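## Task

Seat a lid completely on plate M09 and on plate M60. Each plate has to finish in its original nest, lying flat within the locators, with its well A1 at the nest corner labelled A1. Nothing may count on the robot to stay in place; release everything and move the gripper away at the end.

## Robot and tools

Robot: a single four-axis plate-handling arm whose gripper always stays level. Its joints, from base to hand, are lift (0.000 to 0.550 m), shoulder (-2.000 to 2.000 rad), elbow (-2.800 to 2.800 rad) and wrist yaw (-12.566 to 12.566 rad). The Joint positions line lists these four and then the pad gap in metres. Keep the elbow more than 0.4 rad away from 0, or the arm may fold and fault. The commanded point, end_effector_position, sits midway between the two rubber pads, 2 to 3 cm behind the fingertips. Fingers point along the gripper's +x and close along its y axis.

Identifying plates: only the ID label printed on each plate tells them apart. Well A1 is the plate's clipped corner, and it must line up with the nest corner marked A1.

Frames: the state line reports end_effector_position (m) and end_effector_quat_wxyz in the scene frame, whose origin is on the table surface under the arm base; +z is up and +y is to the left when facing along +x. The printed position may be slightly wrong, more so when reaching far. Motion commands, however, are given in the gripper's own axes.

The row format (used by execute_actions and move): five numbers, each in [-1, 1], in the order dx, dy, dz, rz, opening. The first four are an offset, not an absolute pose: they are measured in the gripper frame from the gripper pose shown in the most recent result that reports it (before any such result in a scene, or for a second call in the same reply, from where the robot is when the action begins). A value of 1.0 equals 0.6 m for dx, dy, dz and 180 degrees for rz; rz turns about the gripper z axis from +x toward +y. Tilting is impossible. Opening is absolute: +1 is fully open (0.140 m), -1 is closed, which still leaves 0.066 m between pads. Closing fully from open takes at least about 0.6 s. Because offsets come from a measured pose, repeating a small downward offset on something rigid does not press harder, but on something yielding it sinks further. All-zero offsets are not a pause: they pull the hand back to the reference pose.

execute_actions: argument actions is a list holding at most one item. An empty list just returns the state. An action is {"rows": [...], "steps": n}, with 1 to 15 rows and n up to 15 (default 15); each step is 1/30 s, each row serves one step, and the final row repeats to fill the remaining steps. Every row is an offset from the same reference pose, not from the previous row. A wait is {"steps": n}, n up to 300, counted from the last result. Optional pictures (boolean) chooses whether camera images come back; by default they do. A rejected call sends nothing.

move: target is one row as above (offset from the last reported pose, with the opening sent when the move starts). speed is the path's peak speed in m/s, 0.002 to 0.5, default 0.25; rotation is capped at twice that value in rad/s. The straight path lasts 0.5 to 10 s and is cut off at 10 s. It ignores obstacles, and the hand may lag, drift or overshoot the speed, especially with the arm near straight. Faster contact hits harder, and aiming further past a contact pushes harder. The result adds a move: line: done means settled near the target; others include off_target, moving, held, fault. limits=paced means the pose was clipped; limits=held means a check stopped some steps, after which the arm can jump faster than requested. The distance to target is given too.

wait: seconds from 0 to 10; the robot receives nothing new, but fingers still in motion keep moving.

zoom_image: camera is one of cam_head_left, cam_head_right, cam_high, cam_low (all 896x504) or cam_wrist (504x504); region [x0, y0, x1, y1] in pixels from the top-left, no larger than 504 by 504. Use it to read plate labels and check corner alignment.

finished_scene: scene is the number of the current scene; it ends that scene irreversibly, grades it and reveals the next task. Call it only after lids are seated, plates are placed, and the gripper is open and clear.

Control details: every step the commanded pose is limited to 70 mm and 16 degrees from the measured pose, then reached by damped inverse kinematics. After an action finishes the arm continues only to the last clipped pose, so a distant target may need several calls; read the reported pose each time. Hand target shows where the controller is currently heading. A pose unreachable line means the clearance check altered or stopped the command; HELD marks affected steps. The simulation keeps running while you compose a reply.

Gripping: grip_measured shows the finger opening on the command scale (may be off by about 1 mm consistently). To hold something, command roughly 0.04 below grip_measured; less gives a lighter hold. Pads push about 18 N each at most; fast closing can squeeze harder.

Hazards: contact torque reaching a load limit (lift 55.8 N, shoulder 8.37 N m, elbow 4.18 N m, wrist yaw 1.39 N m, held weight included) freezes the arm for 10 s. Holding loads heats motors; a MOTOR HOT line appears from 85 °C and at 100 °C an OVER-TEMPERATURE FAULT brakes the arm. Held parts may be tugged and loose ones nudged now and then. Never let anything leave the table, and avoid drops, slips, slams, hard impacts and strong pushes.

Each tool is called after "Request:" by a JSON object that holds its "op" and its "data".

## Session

Request:
{"op": "execute_actions", "data": {"actions": []}}

Scene clock: 0.00 s of 12600.00 s.
end_effector_position=(+0.6425, -0.2565, +0.1647) grip_measured=+1.00 end_effector_quat_wxyz=(+0.970, +0.000, +0.000, -0.243)
Joint positions: [ 0.16   0.143  1.71  -2.343  0.14 ]
Hand target: +0.642, -0.256, +0.165; +0.970, +0.000, +0.000, -0.243

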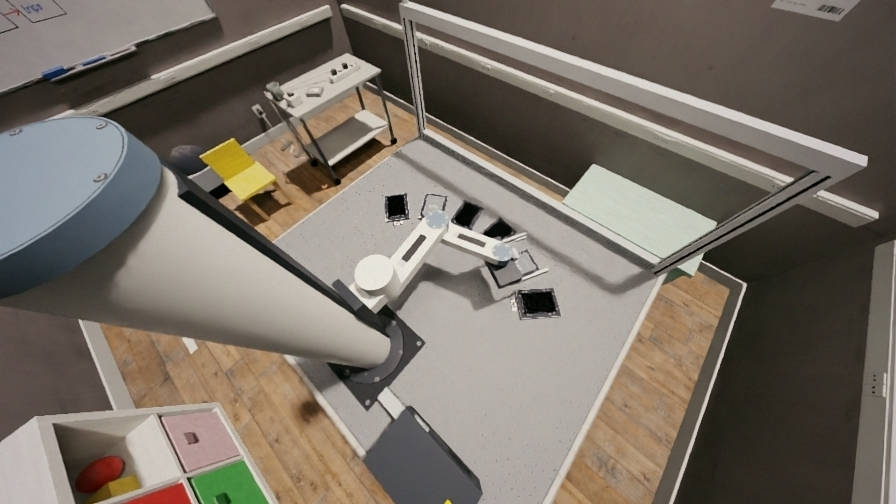

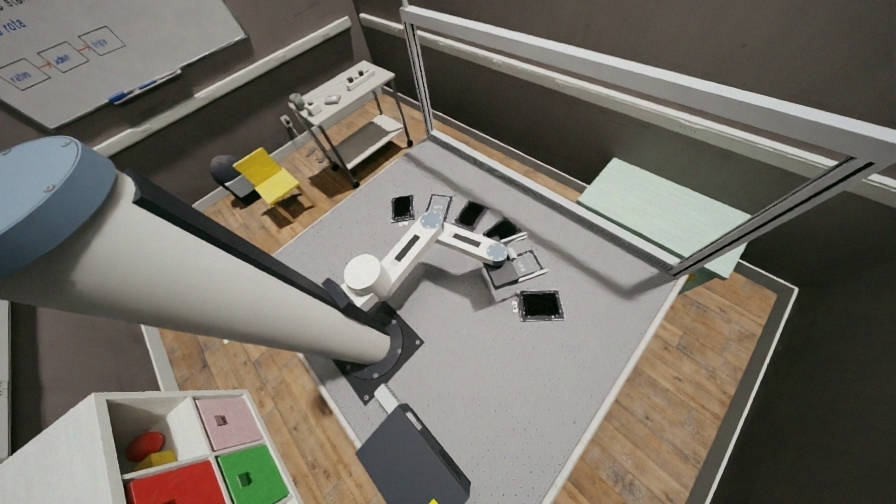

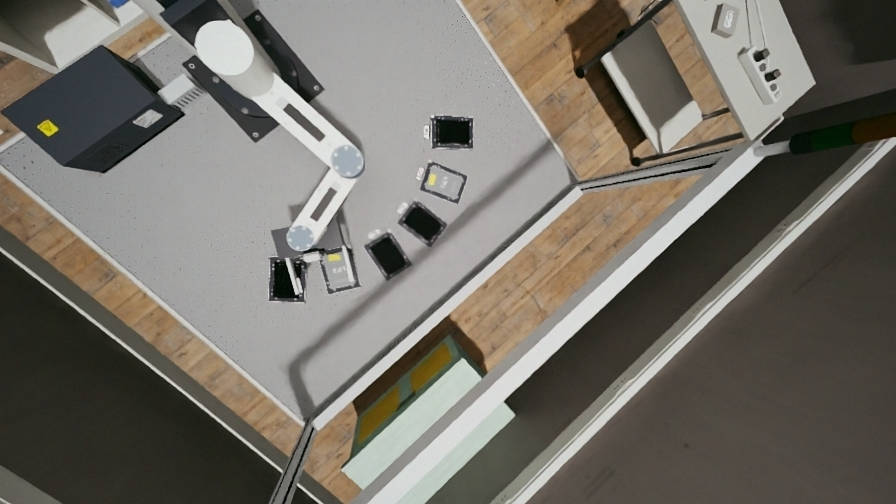

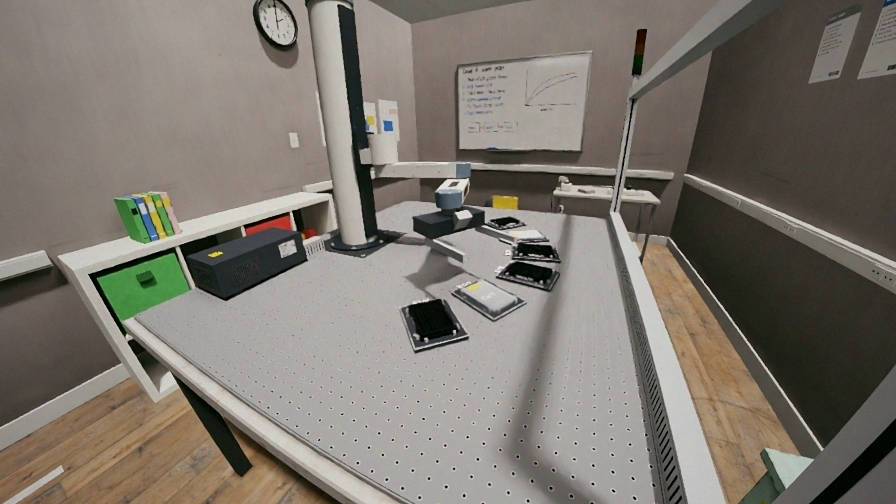

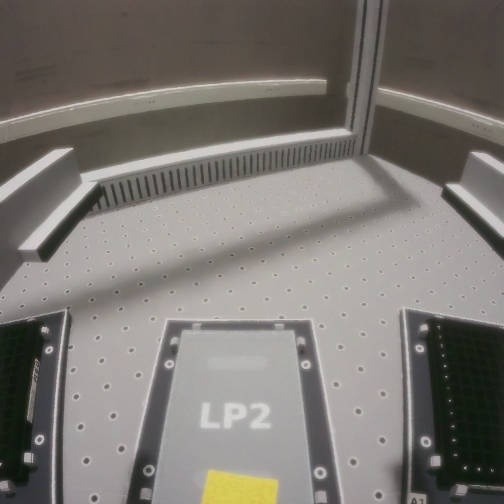

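Request:
{"op": "zoom_image", "data": {"camera": "cam_wrist", "region": [0, 300, 120, 480]}}

Request:
{"op": "zoom_image", "data": {"camera": "cam_low", "region": [390, 205, 590, 365]}}

Request:
{"op": "zoom_image", "data": {"camera": "cam_high", "region": [255, 100, 485, 310]}}

Region (0, 300, 120, 480) of cam_wrist's 504x504 image, scaled by 2.800, with more detail than that image has.

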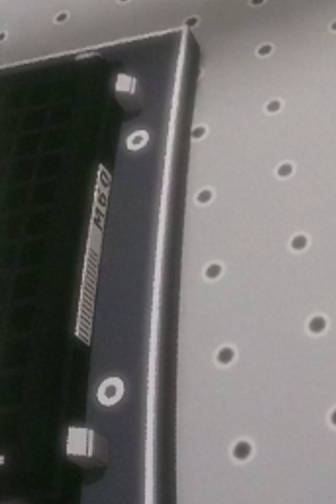

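Region (390, 205, 590, 365) of cam_low's 896x504 image, scaled by 2.520, with more detail than that image has; it fills the top 403 rows of this view, and the rest is white.

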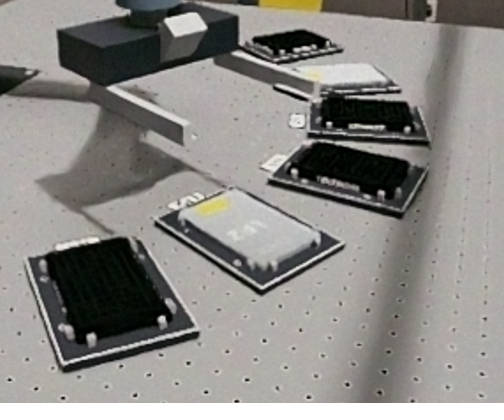

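Region (255, 100, 485, 310) of cam_high's 896x504 image, scaled by 2.191, with more detail than that image has; it fills the top 460 rows of this view, and the rest is white.

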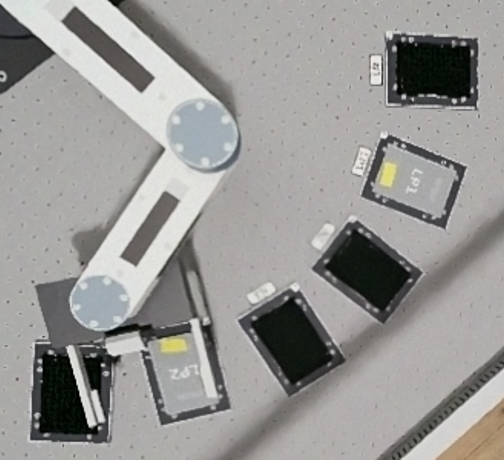

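Request:
{"op": "move", "data": {"target": [0.0003, 0.0295, -0.1677, 0.015, -0.1], "speed": 0.3}}

Scene clock: 2.47 s of 12600.00 s.
end_effector_position=(+0.6510, -0.2409, +0.0640) grip_measured=-0.10 end_effector_quat_wxyz=(+0.976, +0.000, +0.000, -0.220)
Joint positions: [ 0.059  0.171  1.712 -2.326  0.099]
Hand target: +0.651, -0.241, +0.064; +0.976, +0.000, +0.000, -0.220
Off the commanded pose: 0.000 m, 0 deg.
move: done

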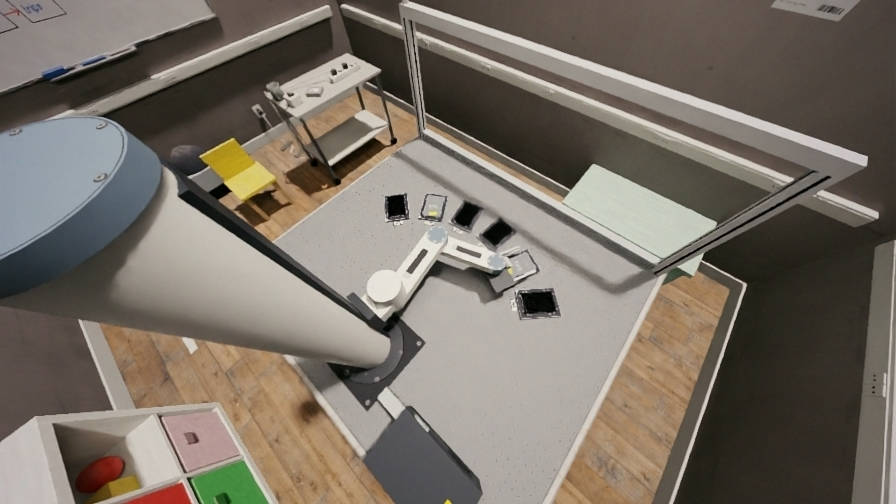

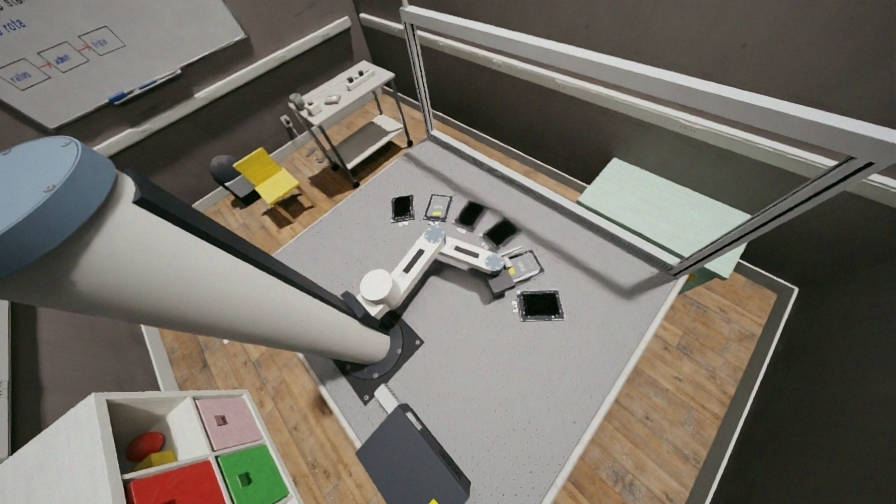

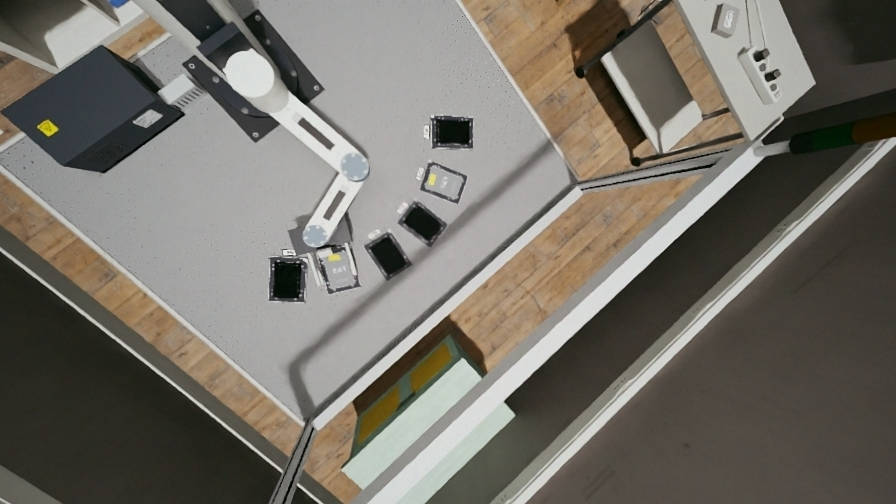

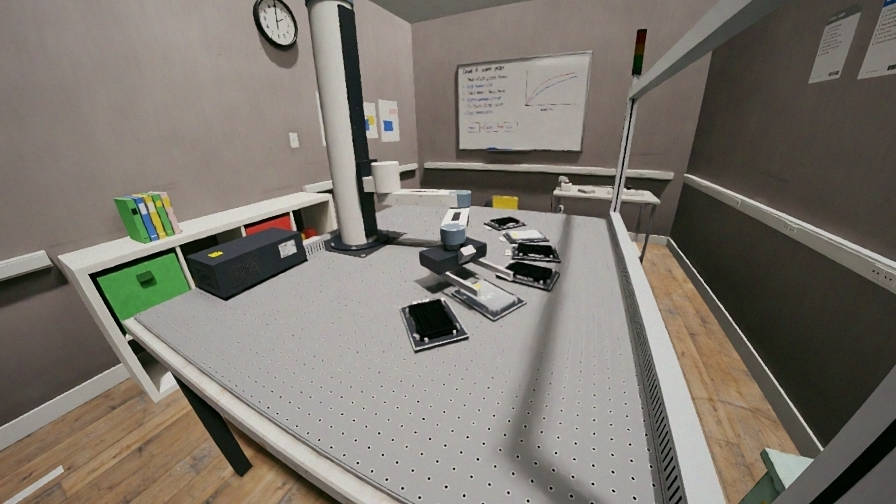

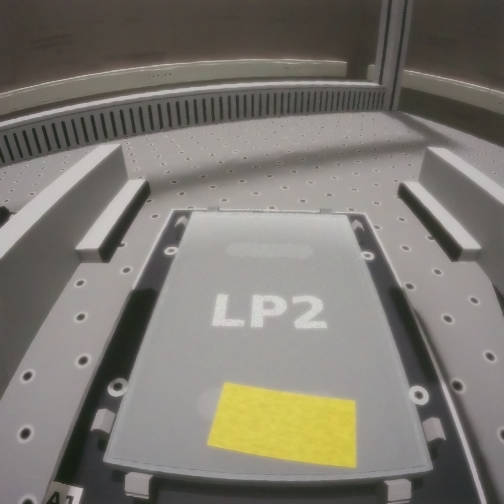

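Request:
{"op": "move", "data": {"target": [-0.0063, 0.002, 0, -0.0133, -0.1], "speed": 0.08}}

Scene clock: 4.43 s of 12600.00 s.
end_effector_position=(+0.6482, -0.2381, +0.0640) grip_measured=-0.10 end_effector_quat_wxyz=(+0.971, +0.000, +0.000, -0.240)
Joint positions: [ 0.059  0.198  1.69  -2.372  0.099]
Hand target: +0.648, -0.238, +0.064; +0.971, +0.000, +0.000, -0.240
Off the commanded pose: 0.000 m, 0 deg.
move: done

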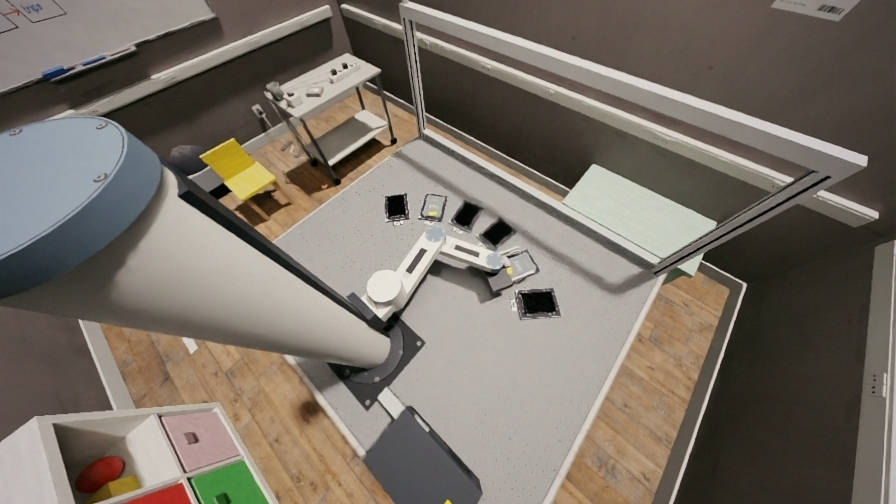

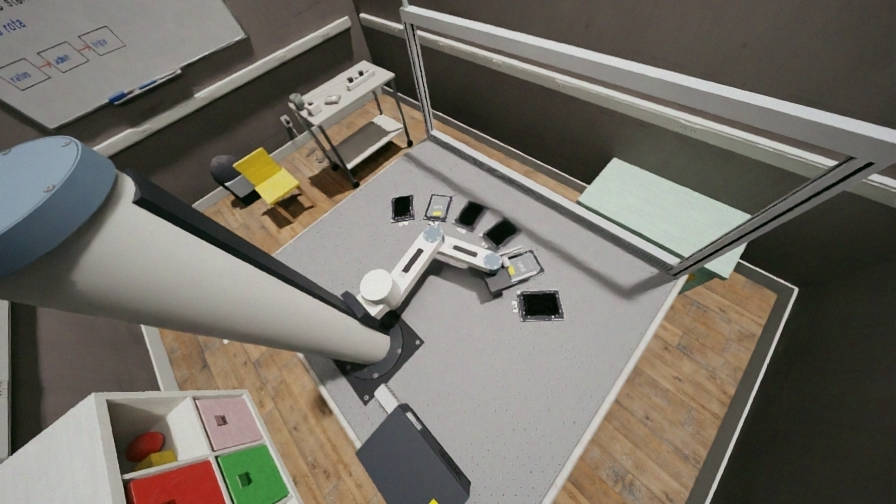

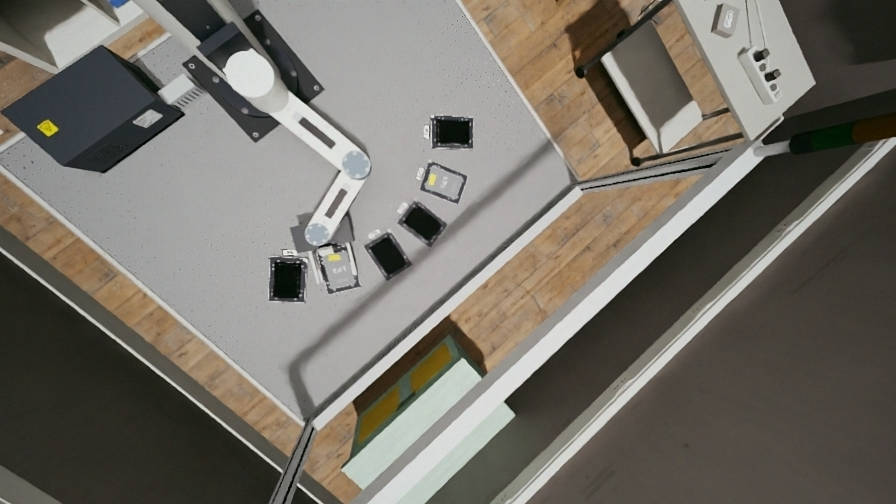

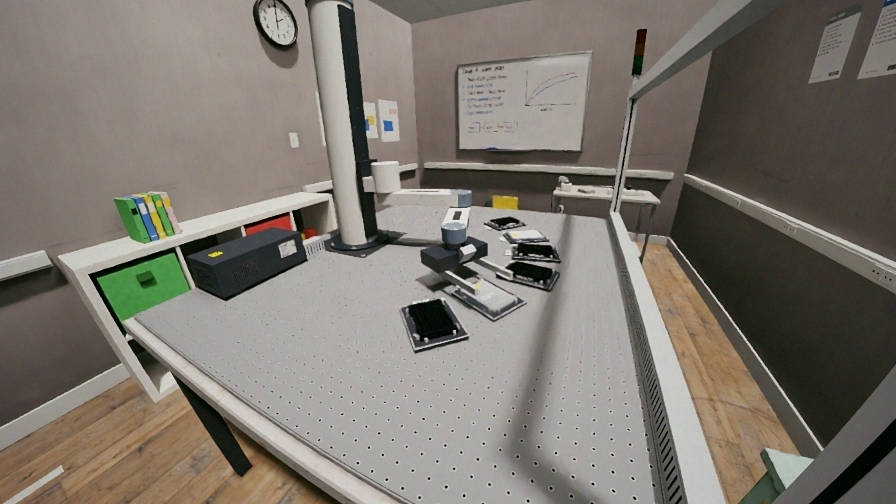

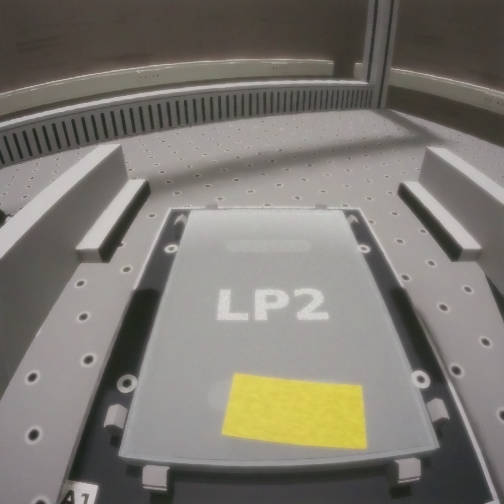

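Request:
{"op": "move", "data": {"target": [0, 0.0017, -0.06, 0, -0.25], "speed": 0.08}}

Scene clock: 5.60 s of 12600.00 s.
end_effector_position=(+0.6486, -0.2373, +0.0280) grip_measured=-0.25 end_effector_quat_wxyz=(+0.971, +0.000, +0.000, -0.240)
Joint positions: [ 0.023  0.2    1.69  -2.374  0.094]
Hand target: +0.649, -0.237, +0.028; +0.971, +0.000, +0.000, -0.240
Off the commanded pose: 0.000 m, 0 deg.
move: done

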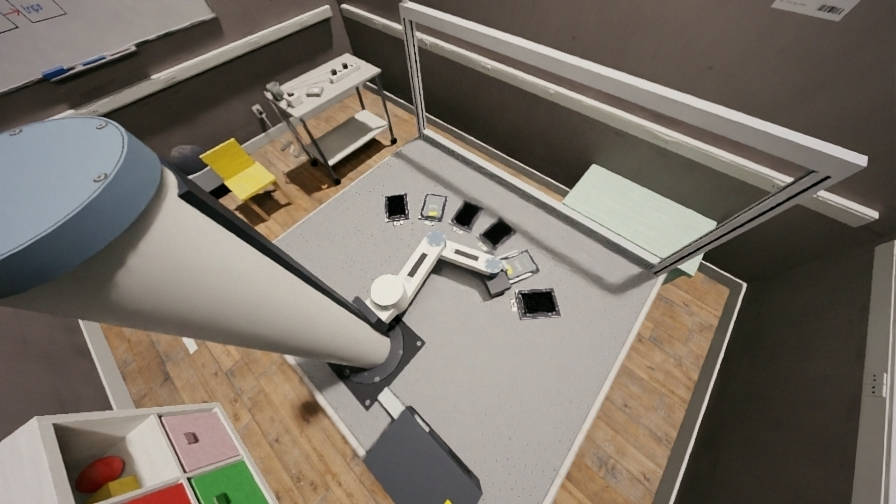

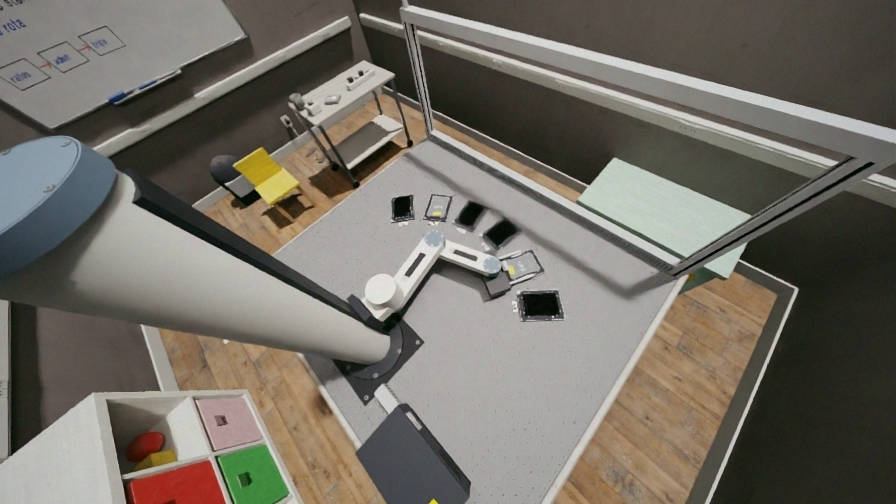

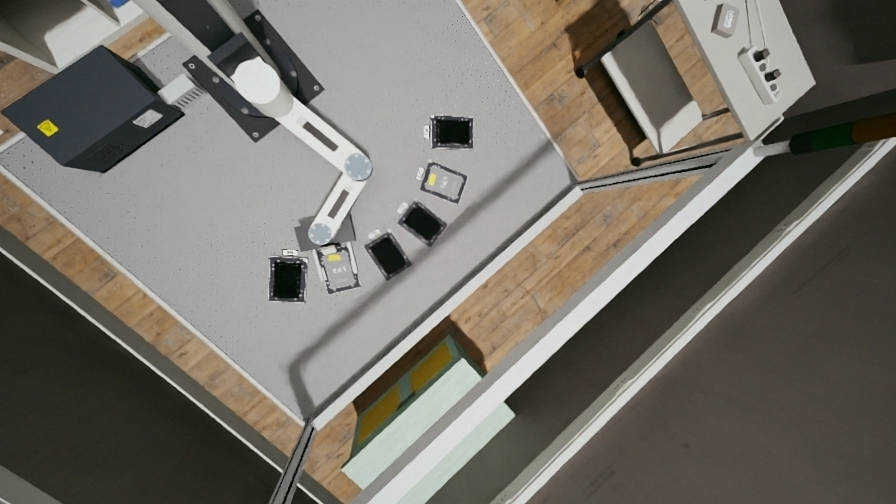

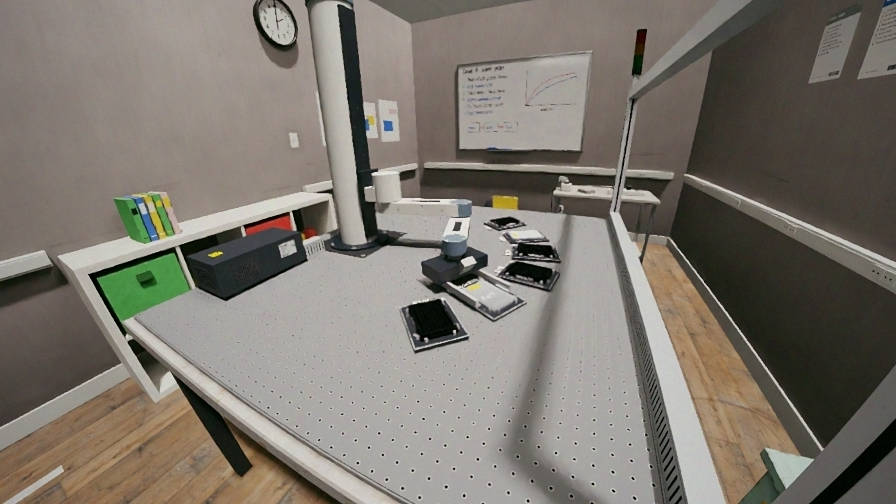

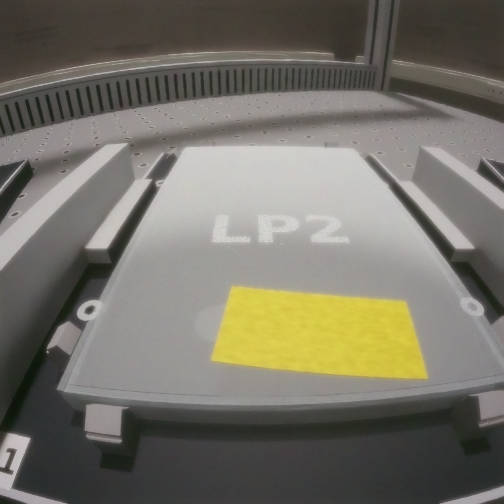

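Request:
{"op": "execute_actions", "data": {"actions": [{"rows":[[0,0,0,0,-0.35],[0,0,0,0,-0.4],[0,0,0,0,-0.43],[0,0,0,0,-0.45],[0,0,0,0,-0.47],[0,0,0,0,-0.49],[0,0,0,0,-0.51],[0,0,0,0,-0.53]],"steps":15}], "pictures": false}}

Request:
{"op": "move", "data": {"target": [0, 0, 0.06, 0, -0.53], "speed": 0.08}}

Scene clock: 7.40 s of 12600.00 s.
end_effector_position=(+0.6486, -0.2373, +0.0280) grip_measured=-0.47 end_effector_quat_wxyz=(+0.971, +0.000, +0.000, -0.240)
Joint positions: [ 0.023  0.2    1.69  -2.374  0.086]
Hand target: +0.649, -0.237, +0.028; +0.971, +0.000, +0.000, -0.240
Off the commanded pose: 0.000 m, 0 deg.
Steps of this call (steps 1 to 39: nothing new was sent; steps 40 to 54: all 15 steps of this action). Readings (end_effector_position):
40: (+0.6486, -0.2373, +0.0280)
41: (+0.6486, -0.2373, +0.0280)
43: (+0.6486, -0.2373, +0.0280)
47: (+0.6486, -0.2373, +0.0280)
54: the state above

Scene clock: 8.37 s of 12600.00 s.
end_effector_position=(+0.6492, -0.2369, +0.0643) grip_measured=-0.47 end_effector_quat_wxyz=(+0.971, +0.000, +0.000, -0.239)
Joint positions: [ 0.059  0.2    1.692 -2.374  0.086]
Hand target: +0.649, -0.237, +0.064; +0.971, +0.000, +0.000, -0.240
Off the commanded pose: 0.001 m, 0 deg.
move: done

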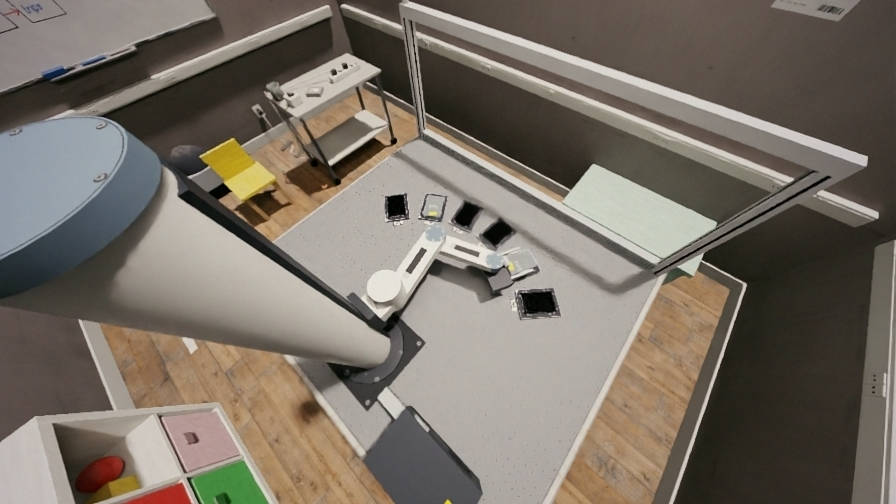

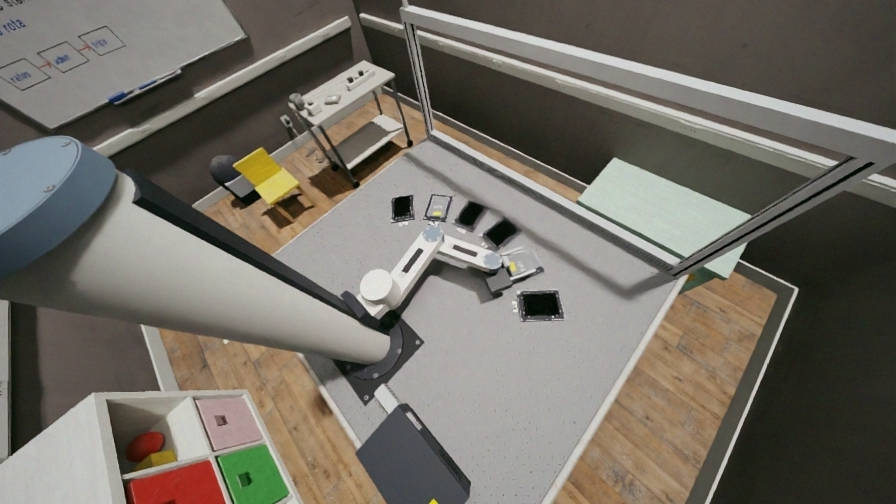

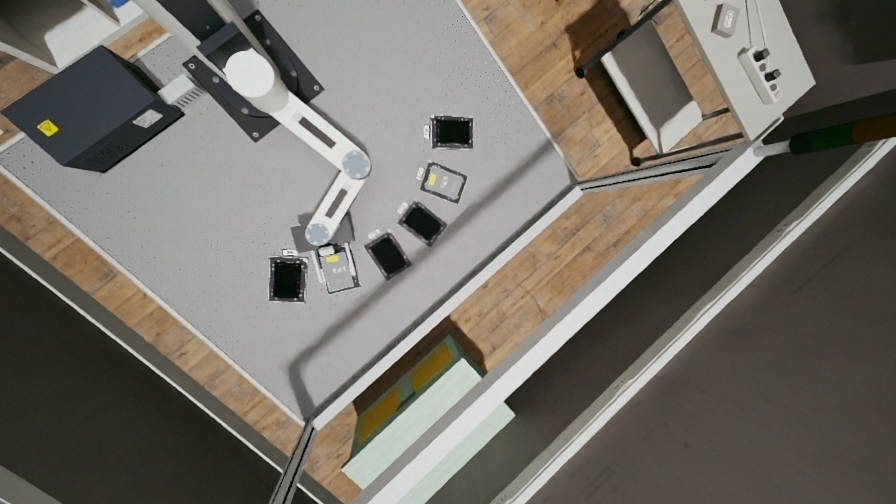

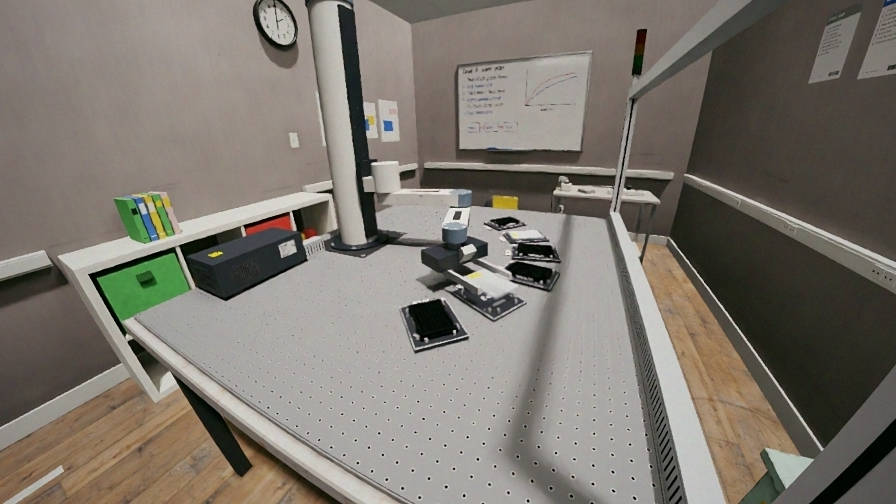

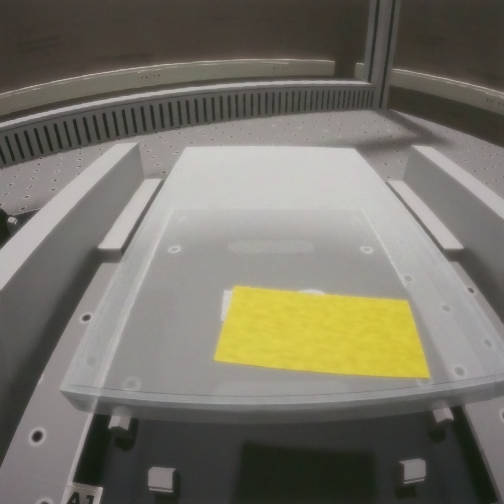

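Request:
{"op": "move", "data": {"target": [-0.0175, 0.305, 0, 0.1206, -0.53], "speed": 0.25}}

Request:
{"op": "zoom_image", "data": {"camera": "cam_wrist", "region": [40, 200, 504, 504]}}

Scene clock: 11.10 s of 12600.00 s.
end_effector_position=(+0.7250, -0.0698, +0.0642) grip_measured=-0.47 end_effector_quat_wxyz=(+0.999, +0.000, +0.000, -0.051)
Joint positions: [ 0.059  0.458  1.84  -2.401  0.086]
Hand target: +0.725, -0.070, +0.064; +0.999, +0.000, +0.000, -0.052
Off the commanded pose: 0.000 m, 0 deg.
move: done

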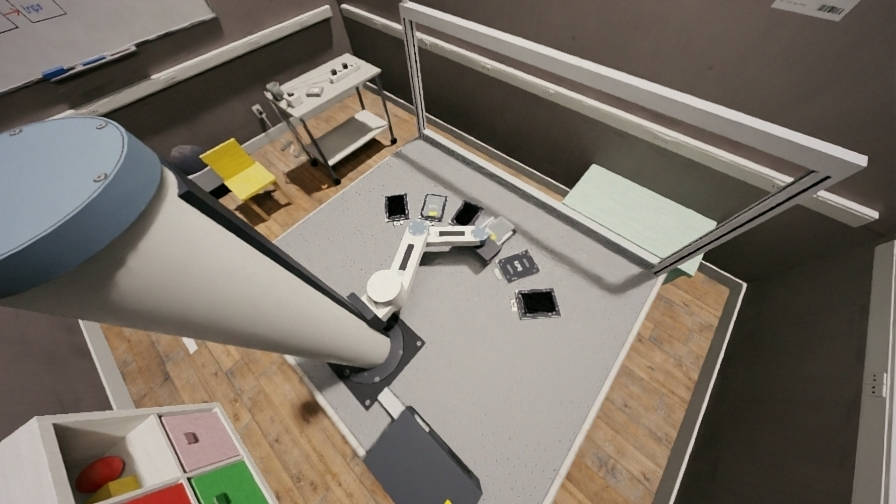

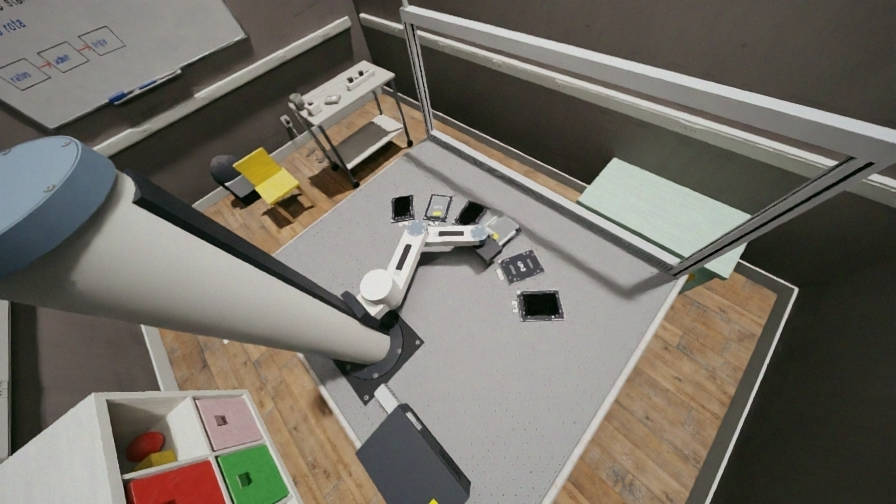

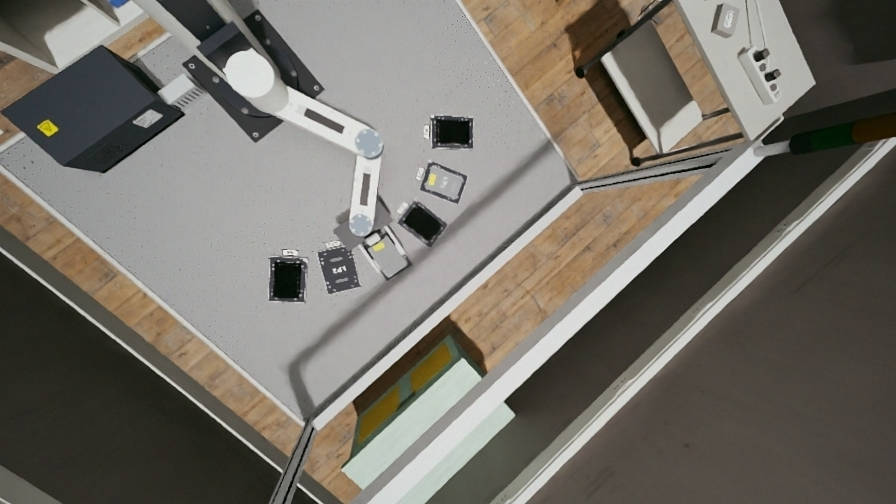

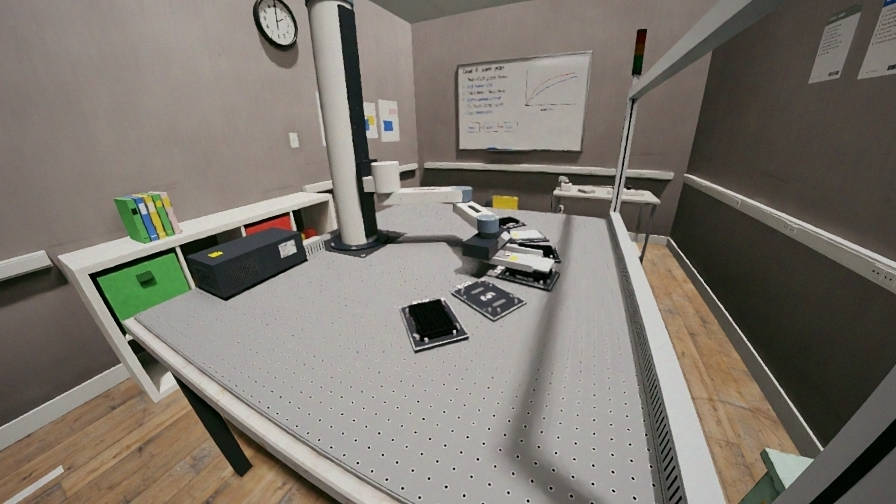

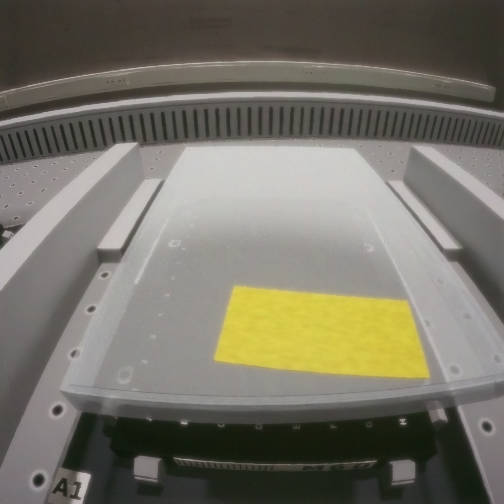

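Region (40, 200, 504, 504) of cam_wrist's 504x504 image, scaled by 1.086, with more detail than that image has; it fills the top 330 rows of this view, and the rest is white.

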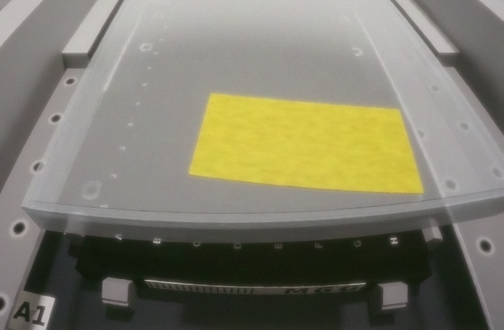

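Request:
{"op": "move", "data": {"target": [0.0018, 0.002, 0, -0.0128, -0.53], "speed": 0.08}}

Request:
{"op": "zoom_image", "data": {"camera": "cam_wrist", "region": [40, 200, 504, 504]}}

Scene clock: 13.47 s of 12600.00 s.
end_effector_position=(+0.7262, -0.0687, +0.0642) grip_measured=-0.47 end_effector_quat_wxyz=(+0.997, +0.000, +0.000, -0.071)
Joint positions: [ 0.059  0.472  1.847 -2.461  0.086]
Hand target: +0.726, -0.069, +0.064; +0.997, +0.000, +0.000, -0.071
Off the commanded pose: 0.000 m, 0 deg.
move: done

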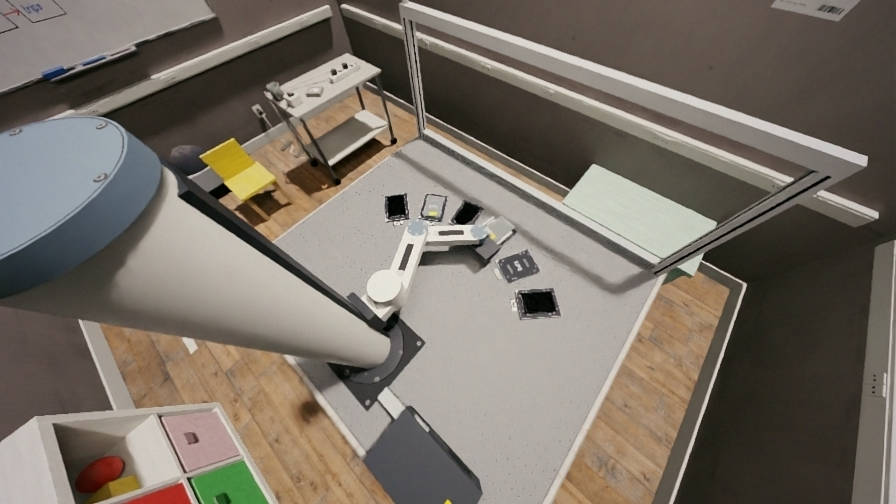

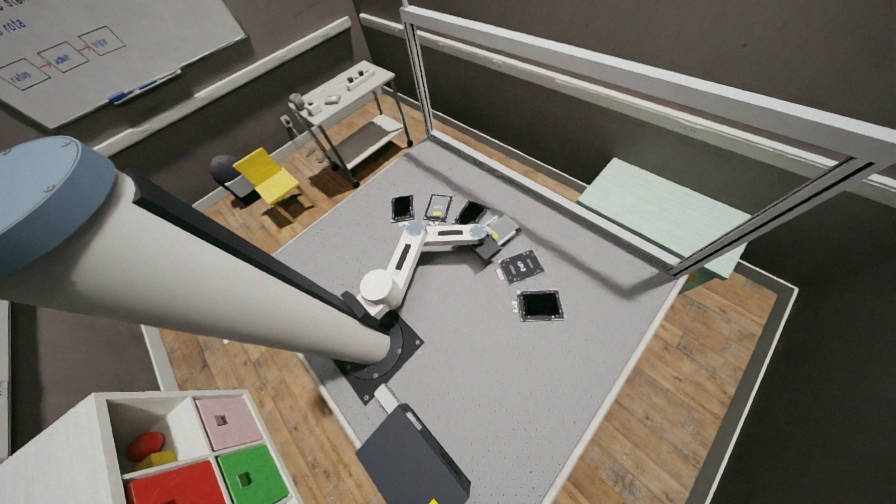

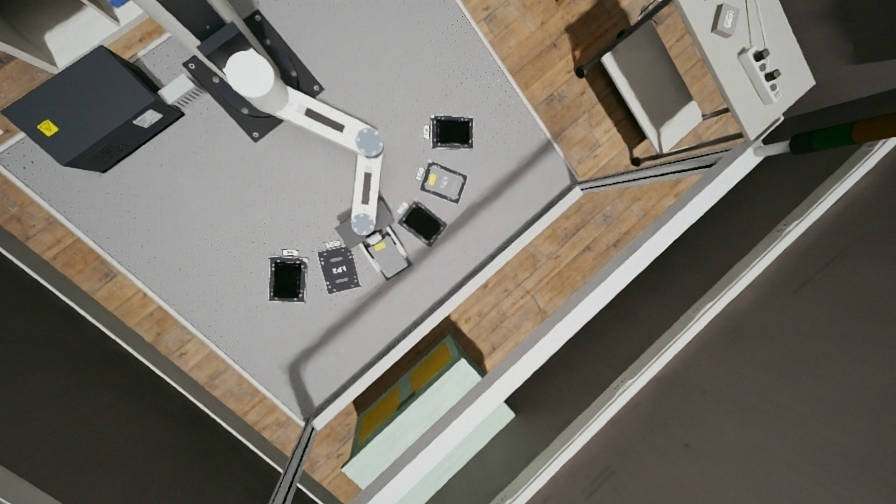

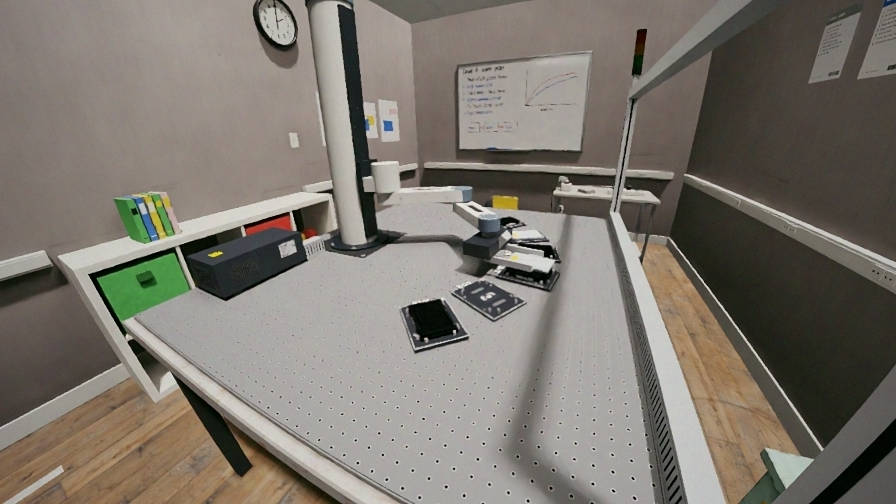

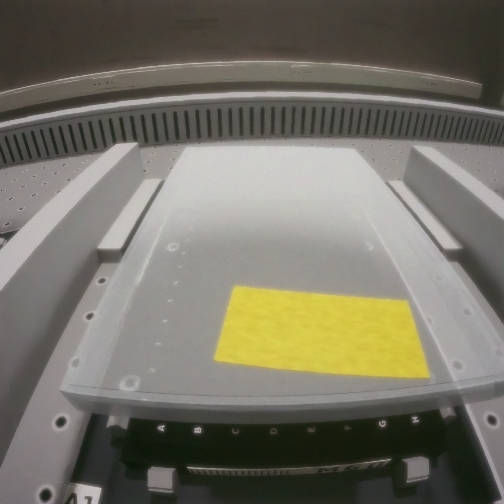

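Region (40, 200, 504, 504) of cam_wrist's 504x504 image, scaled by 1.086, with more detail than that image has; it fills the top 330 rows of this view, and the rest is white.

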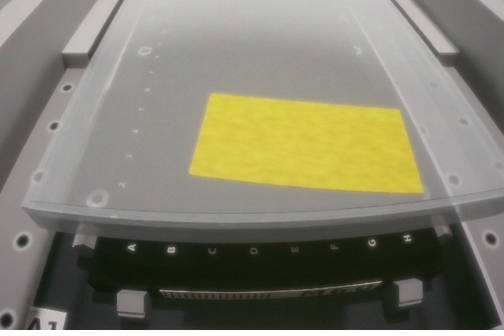

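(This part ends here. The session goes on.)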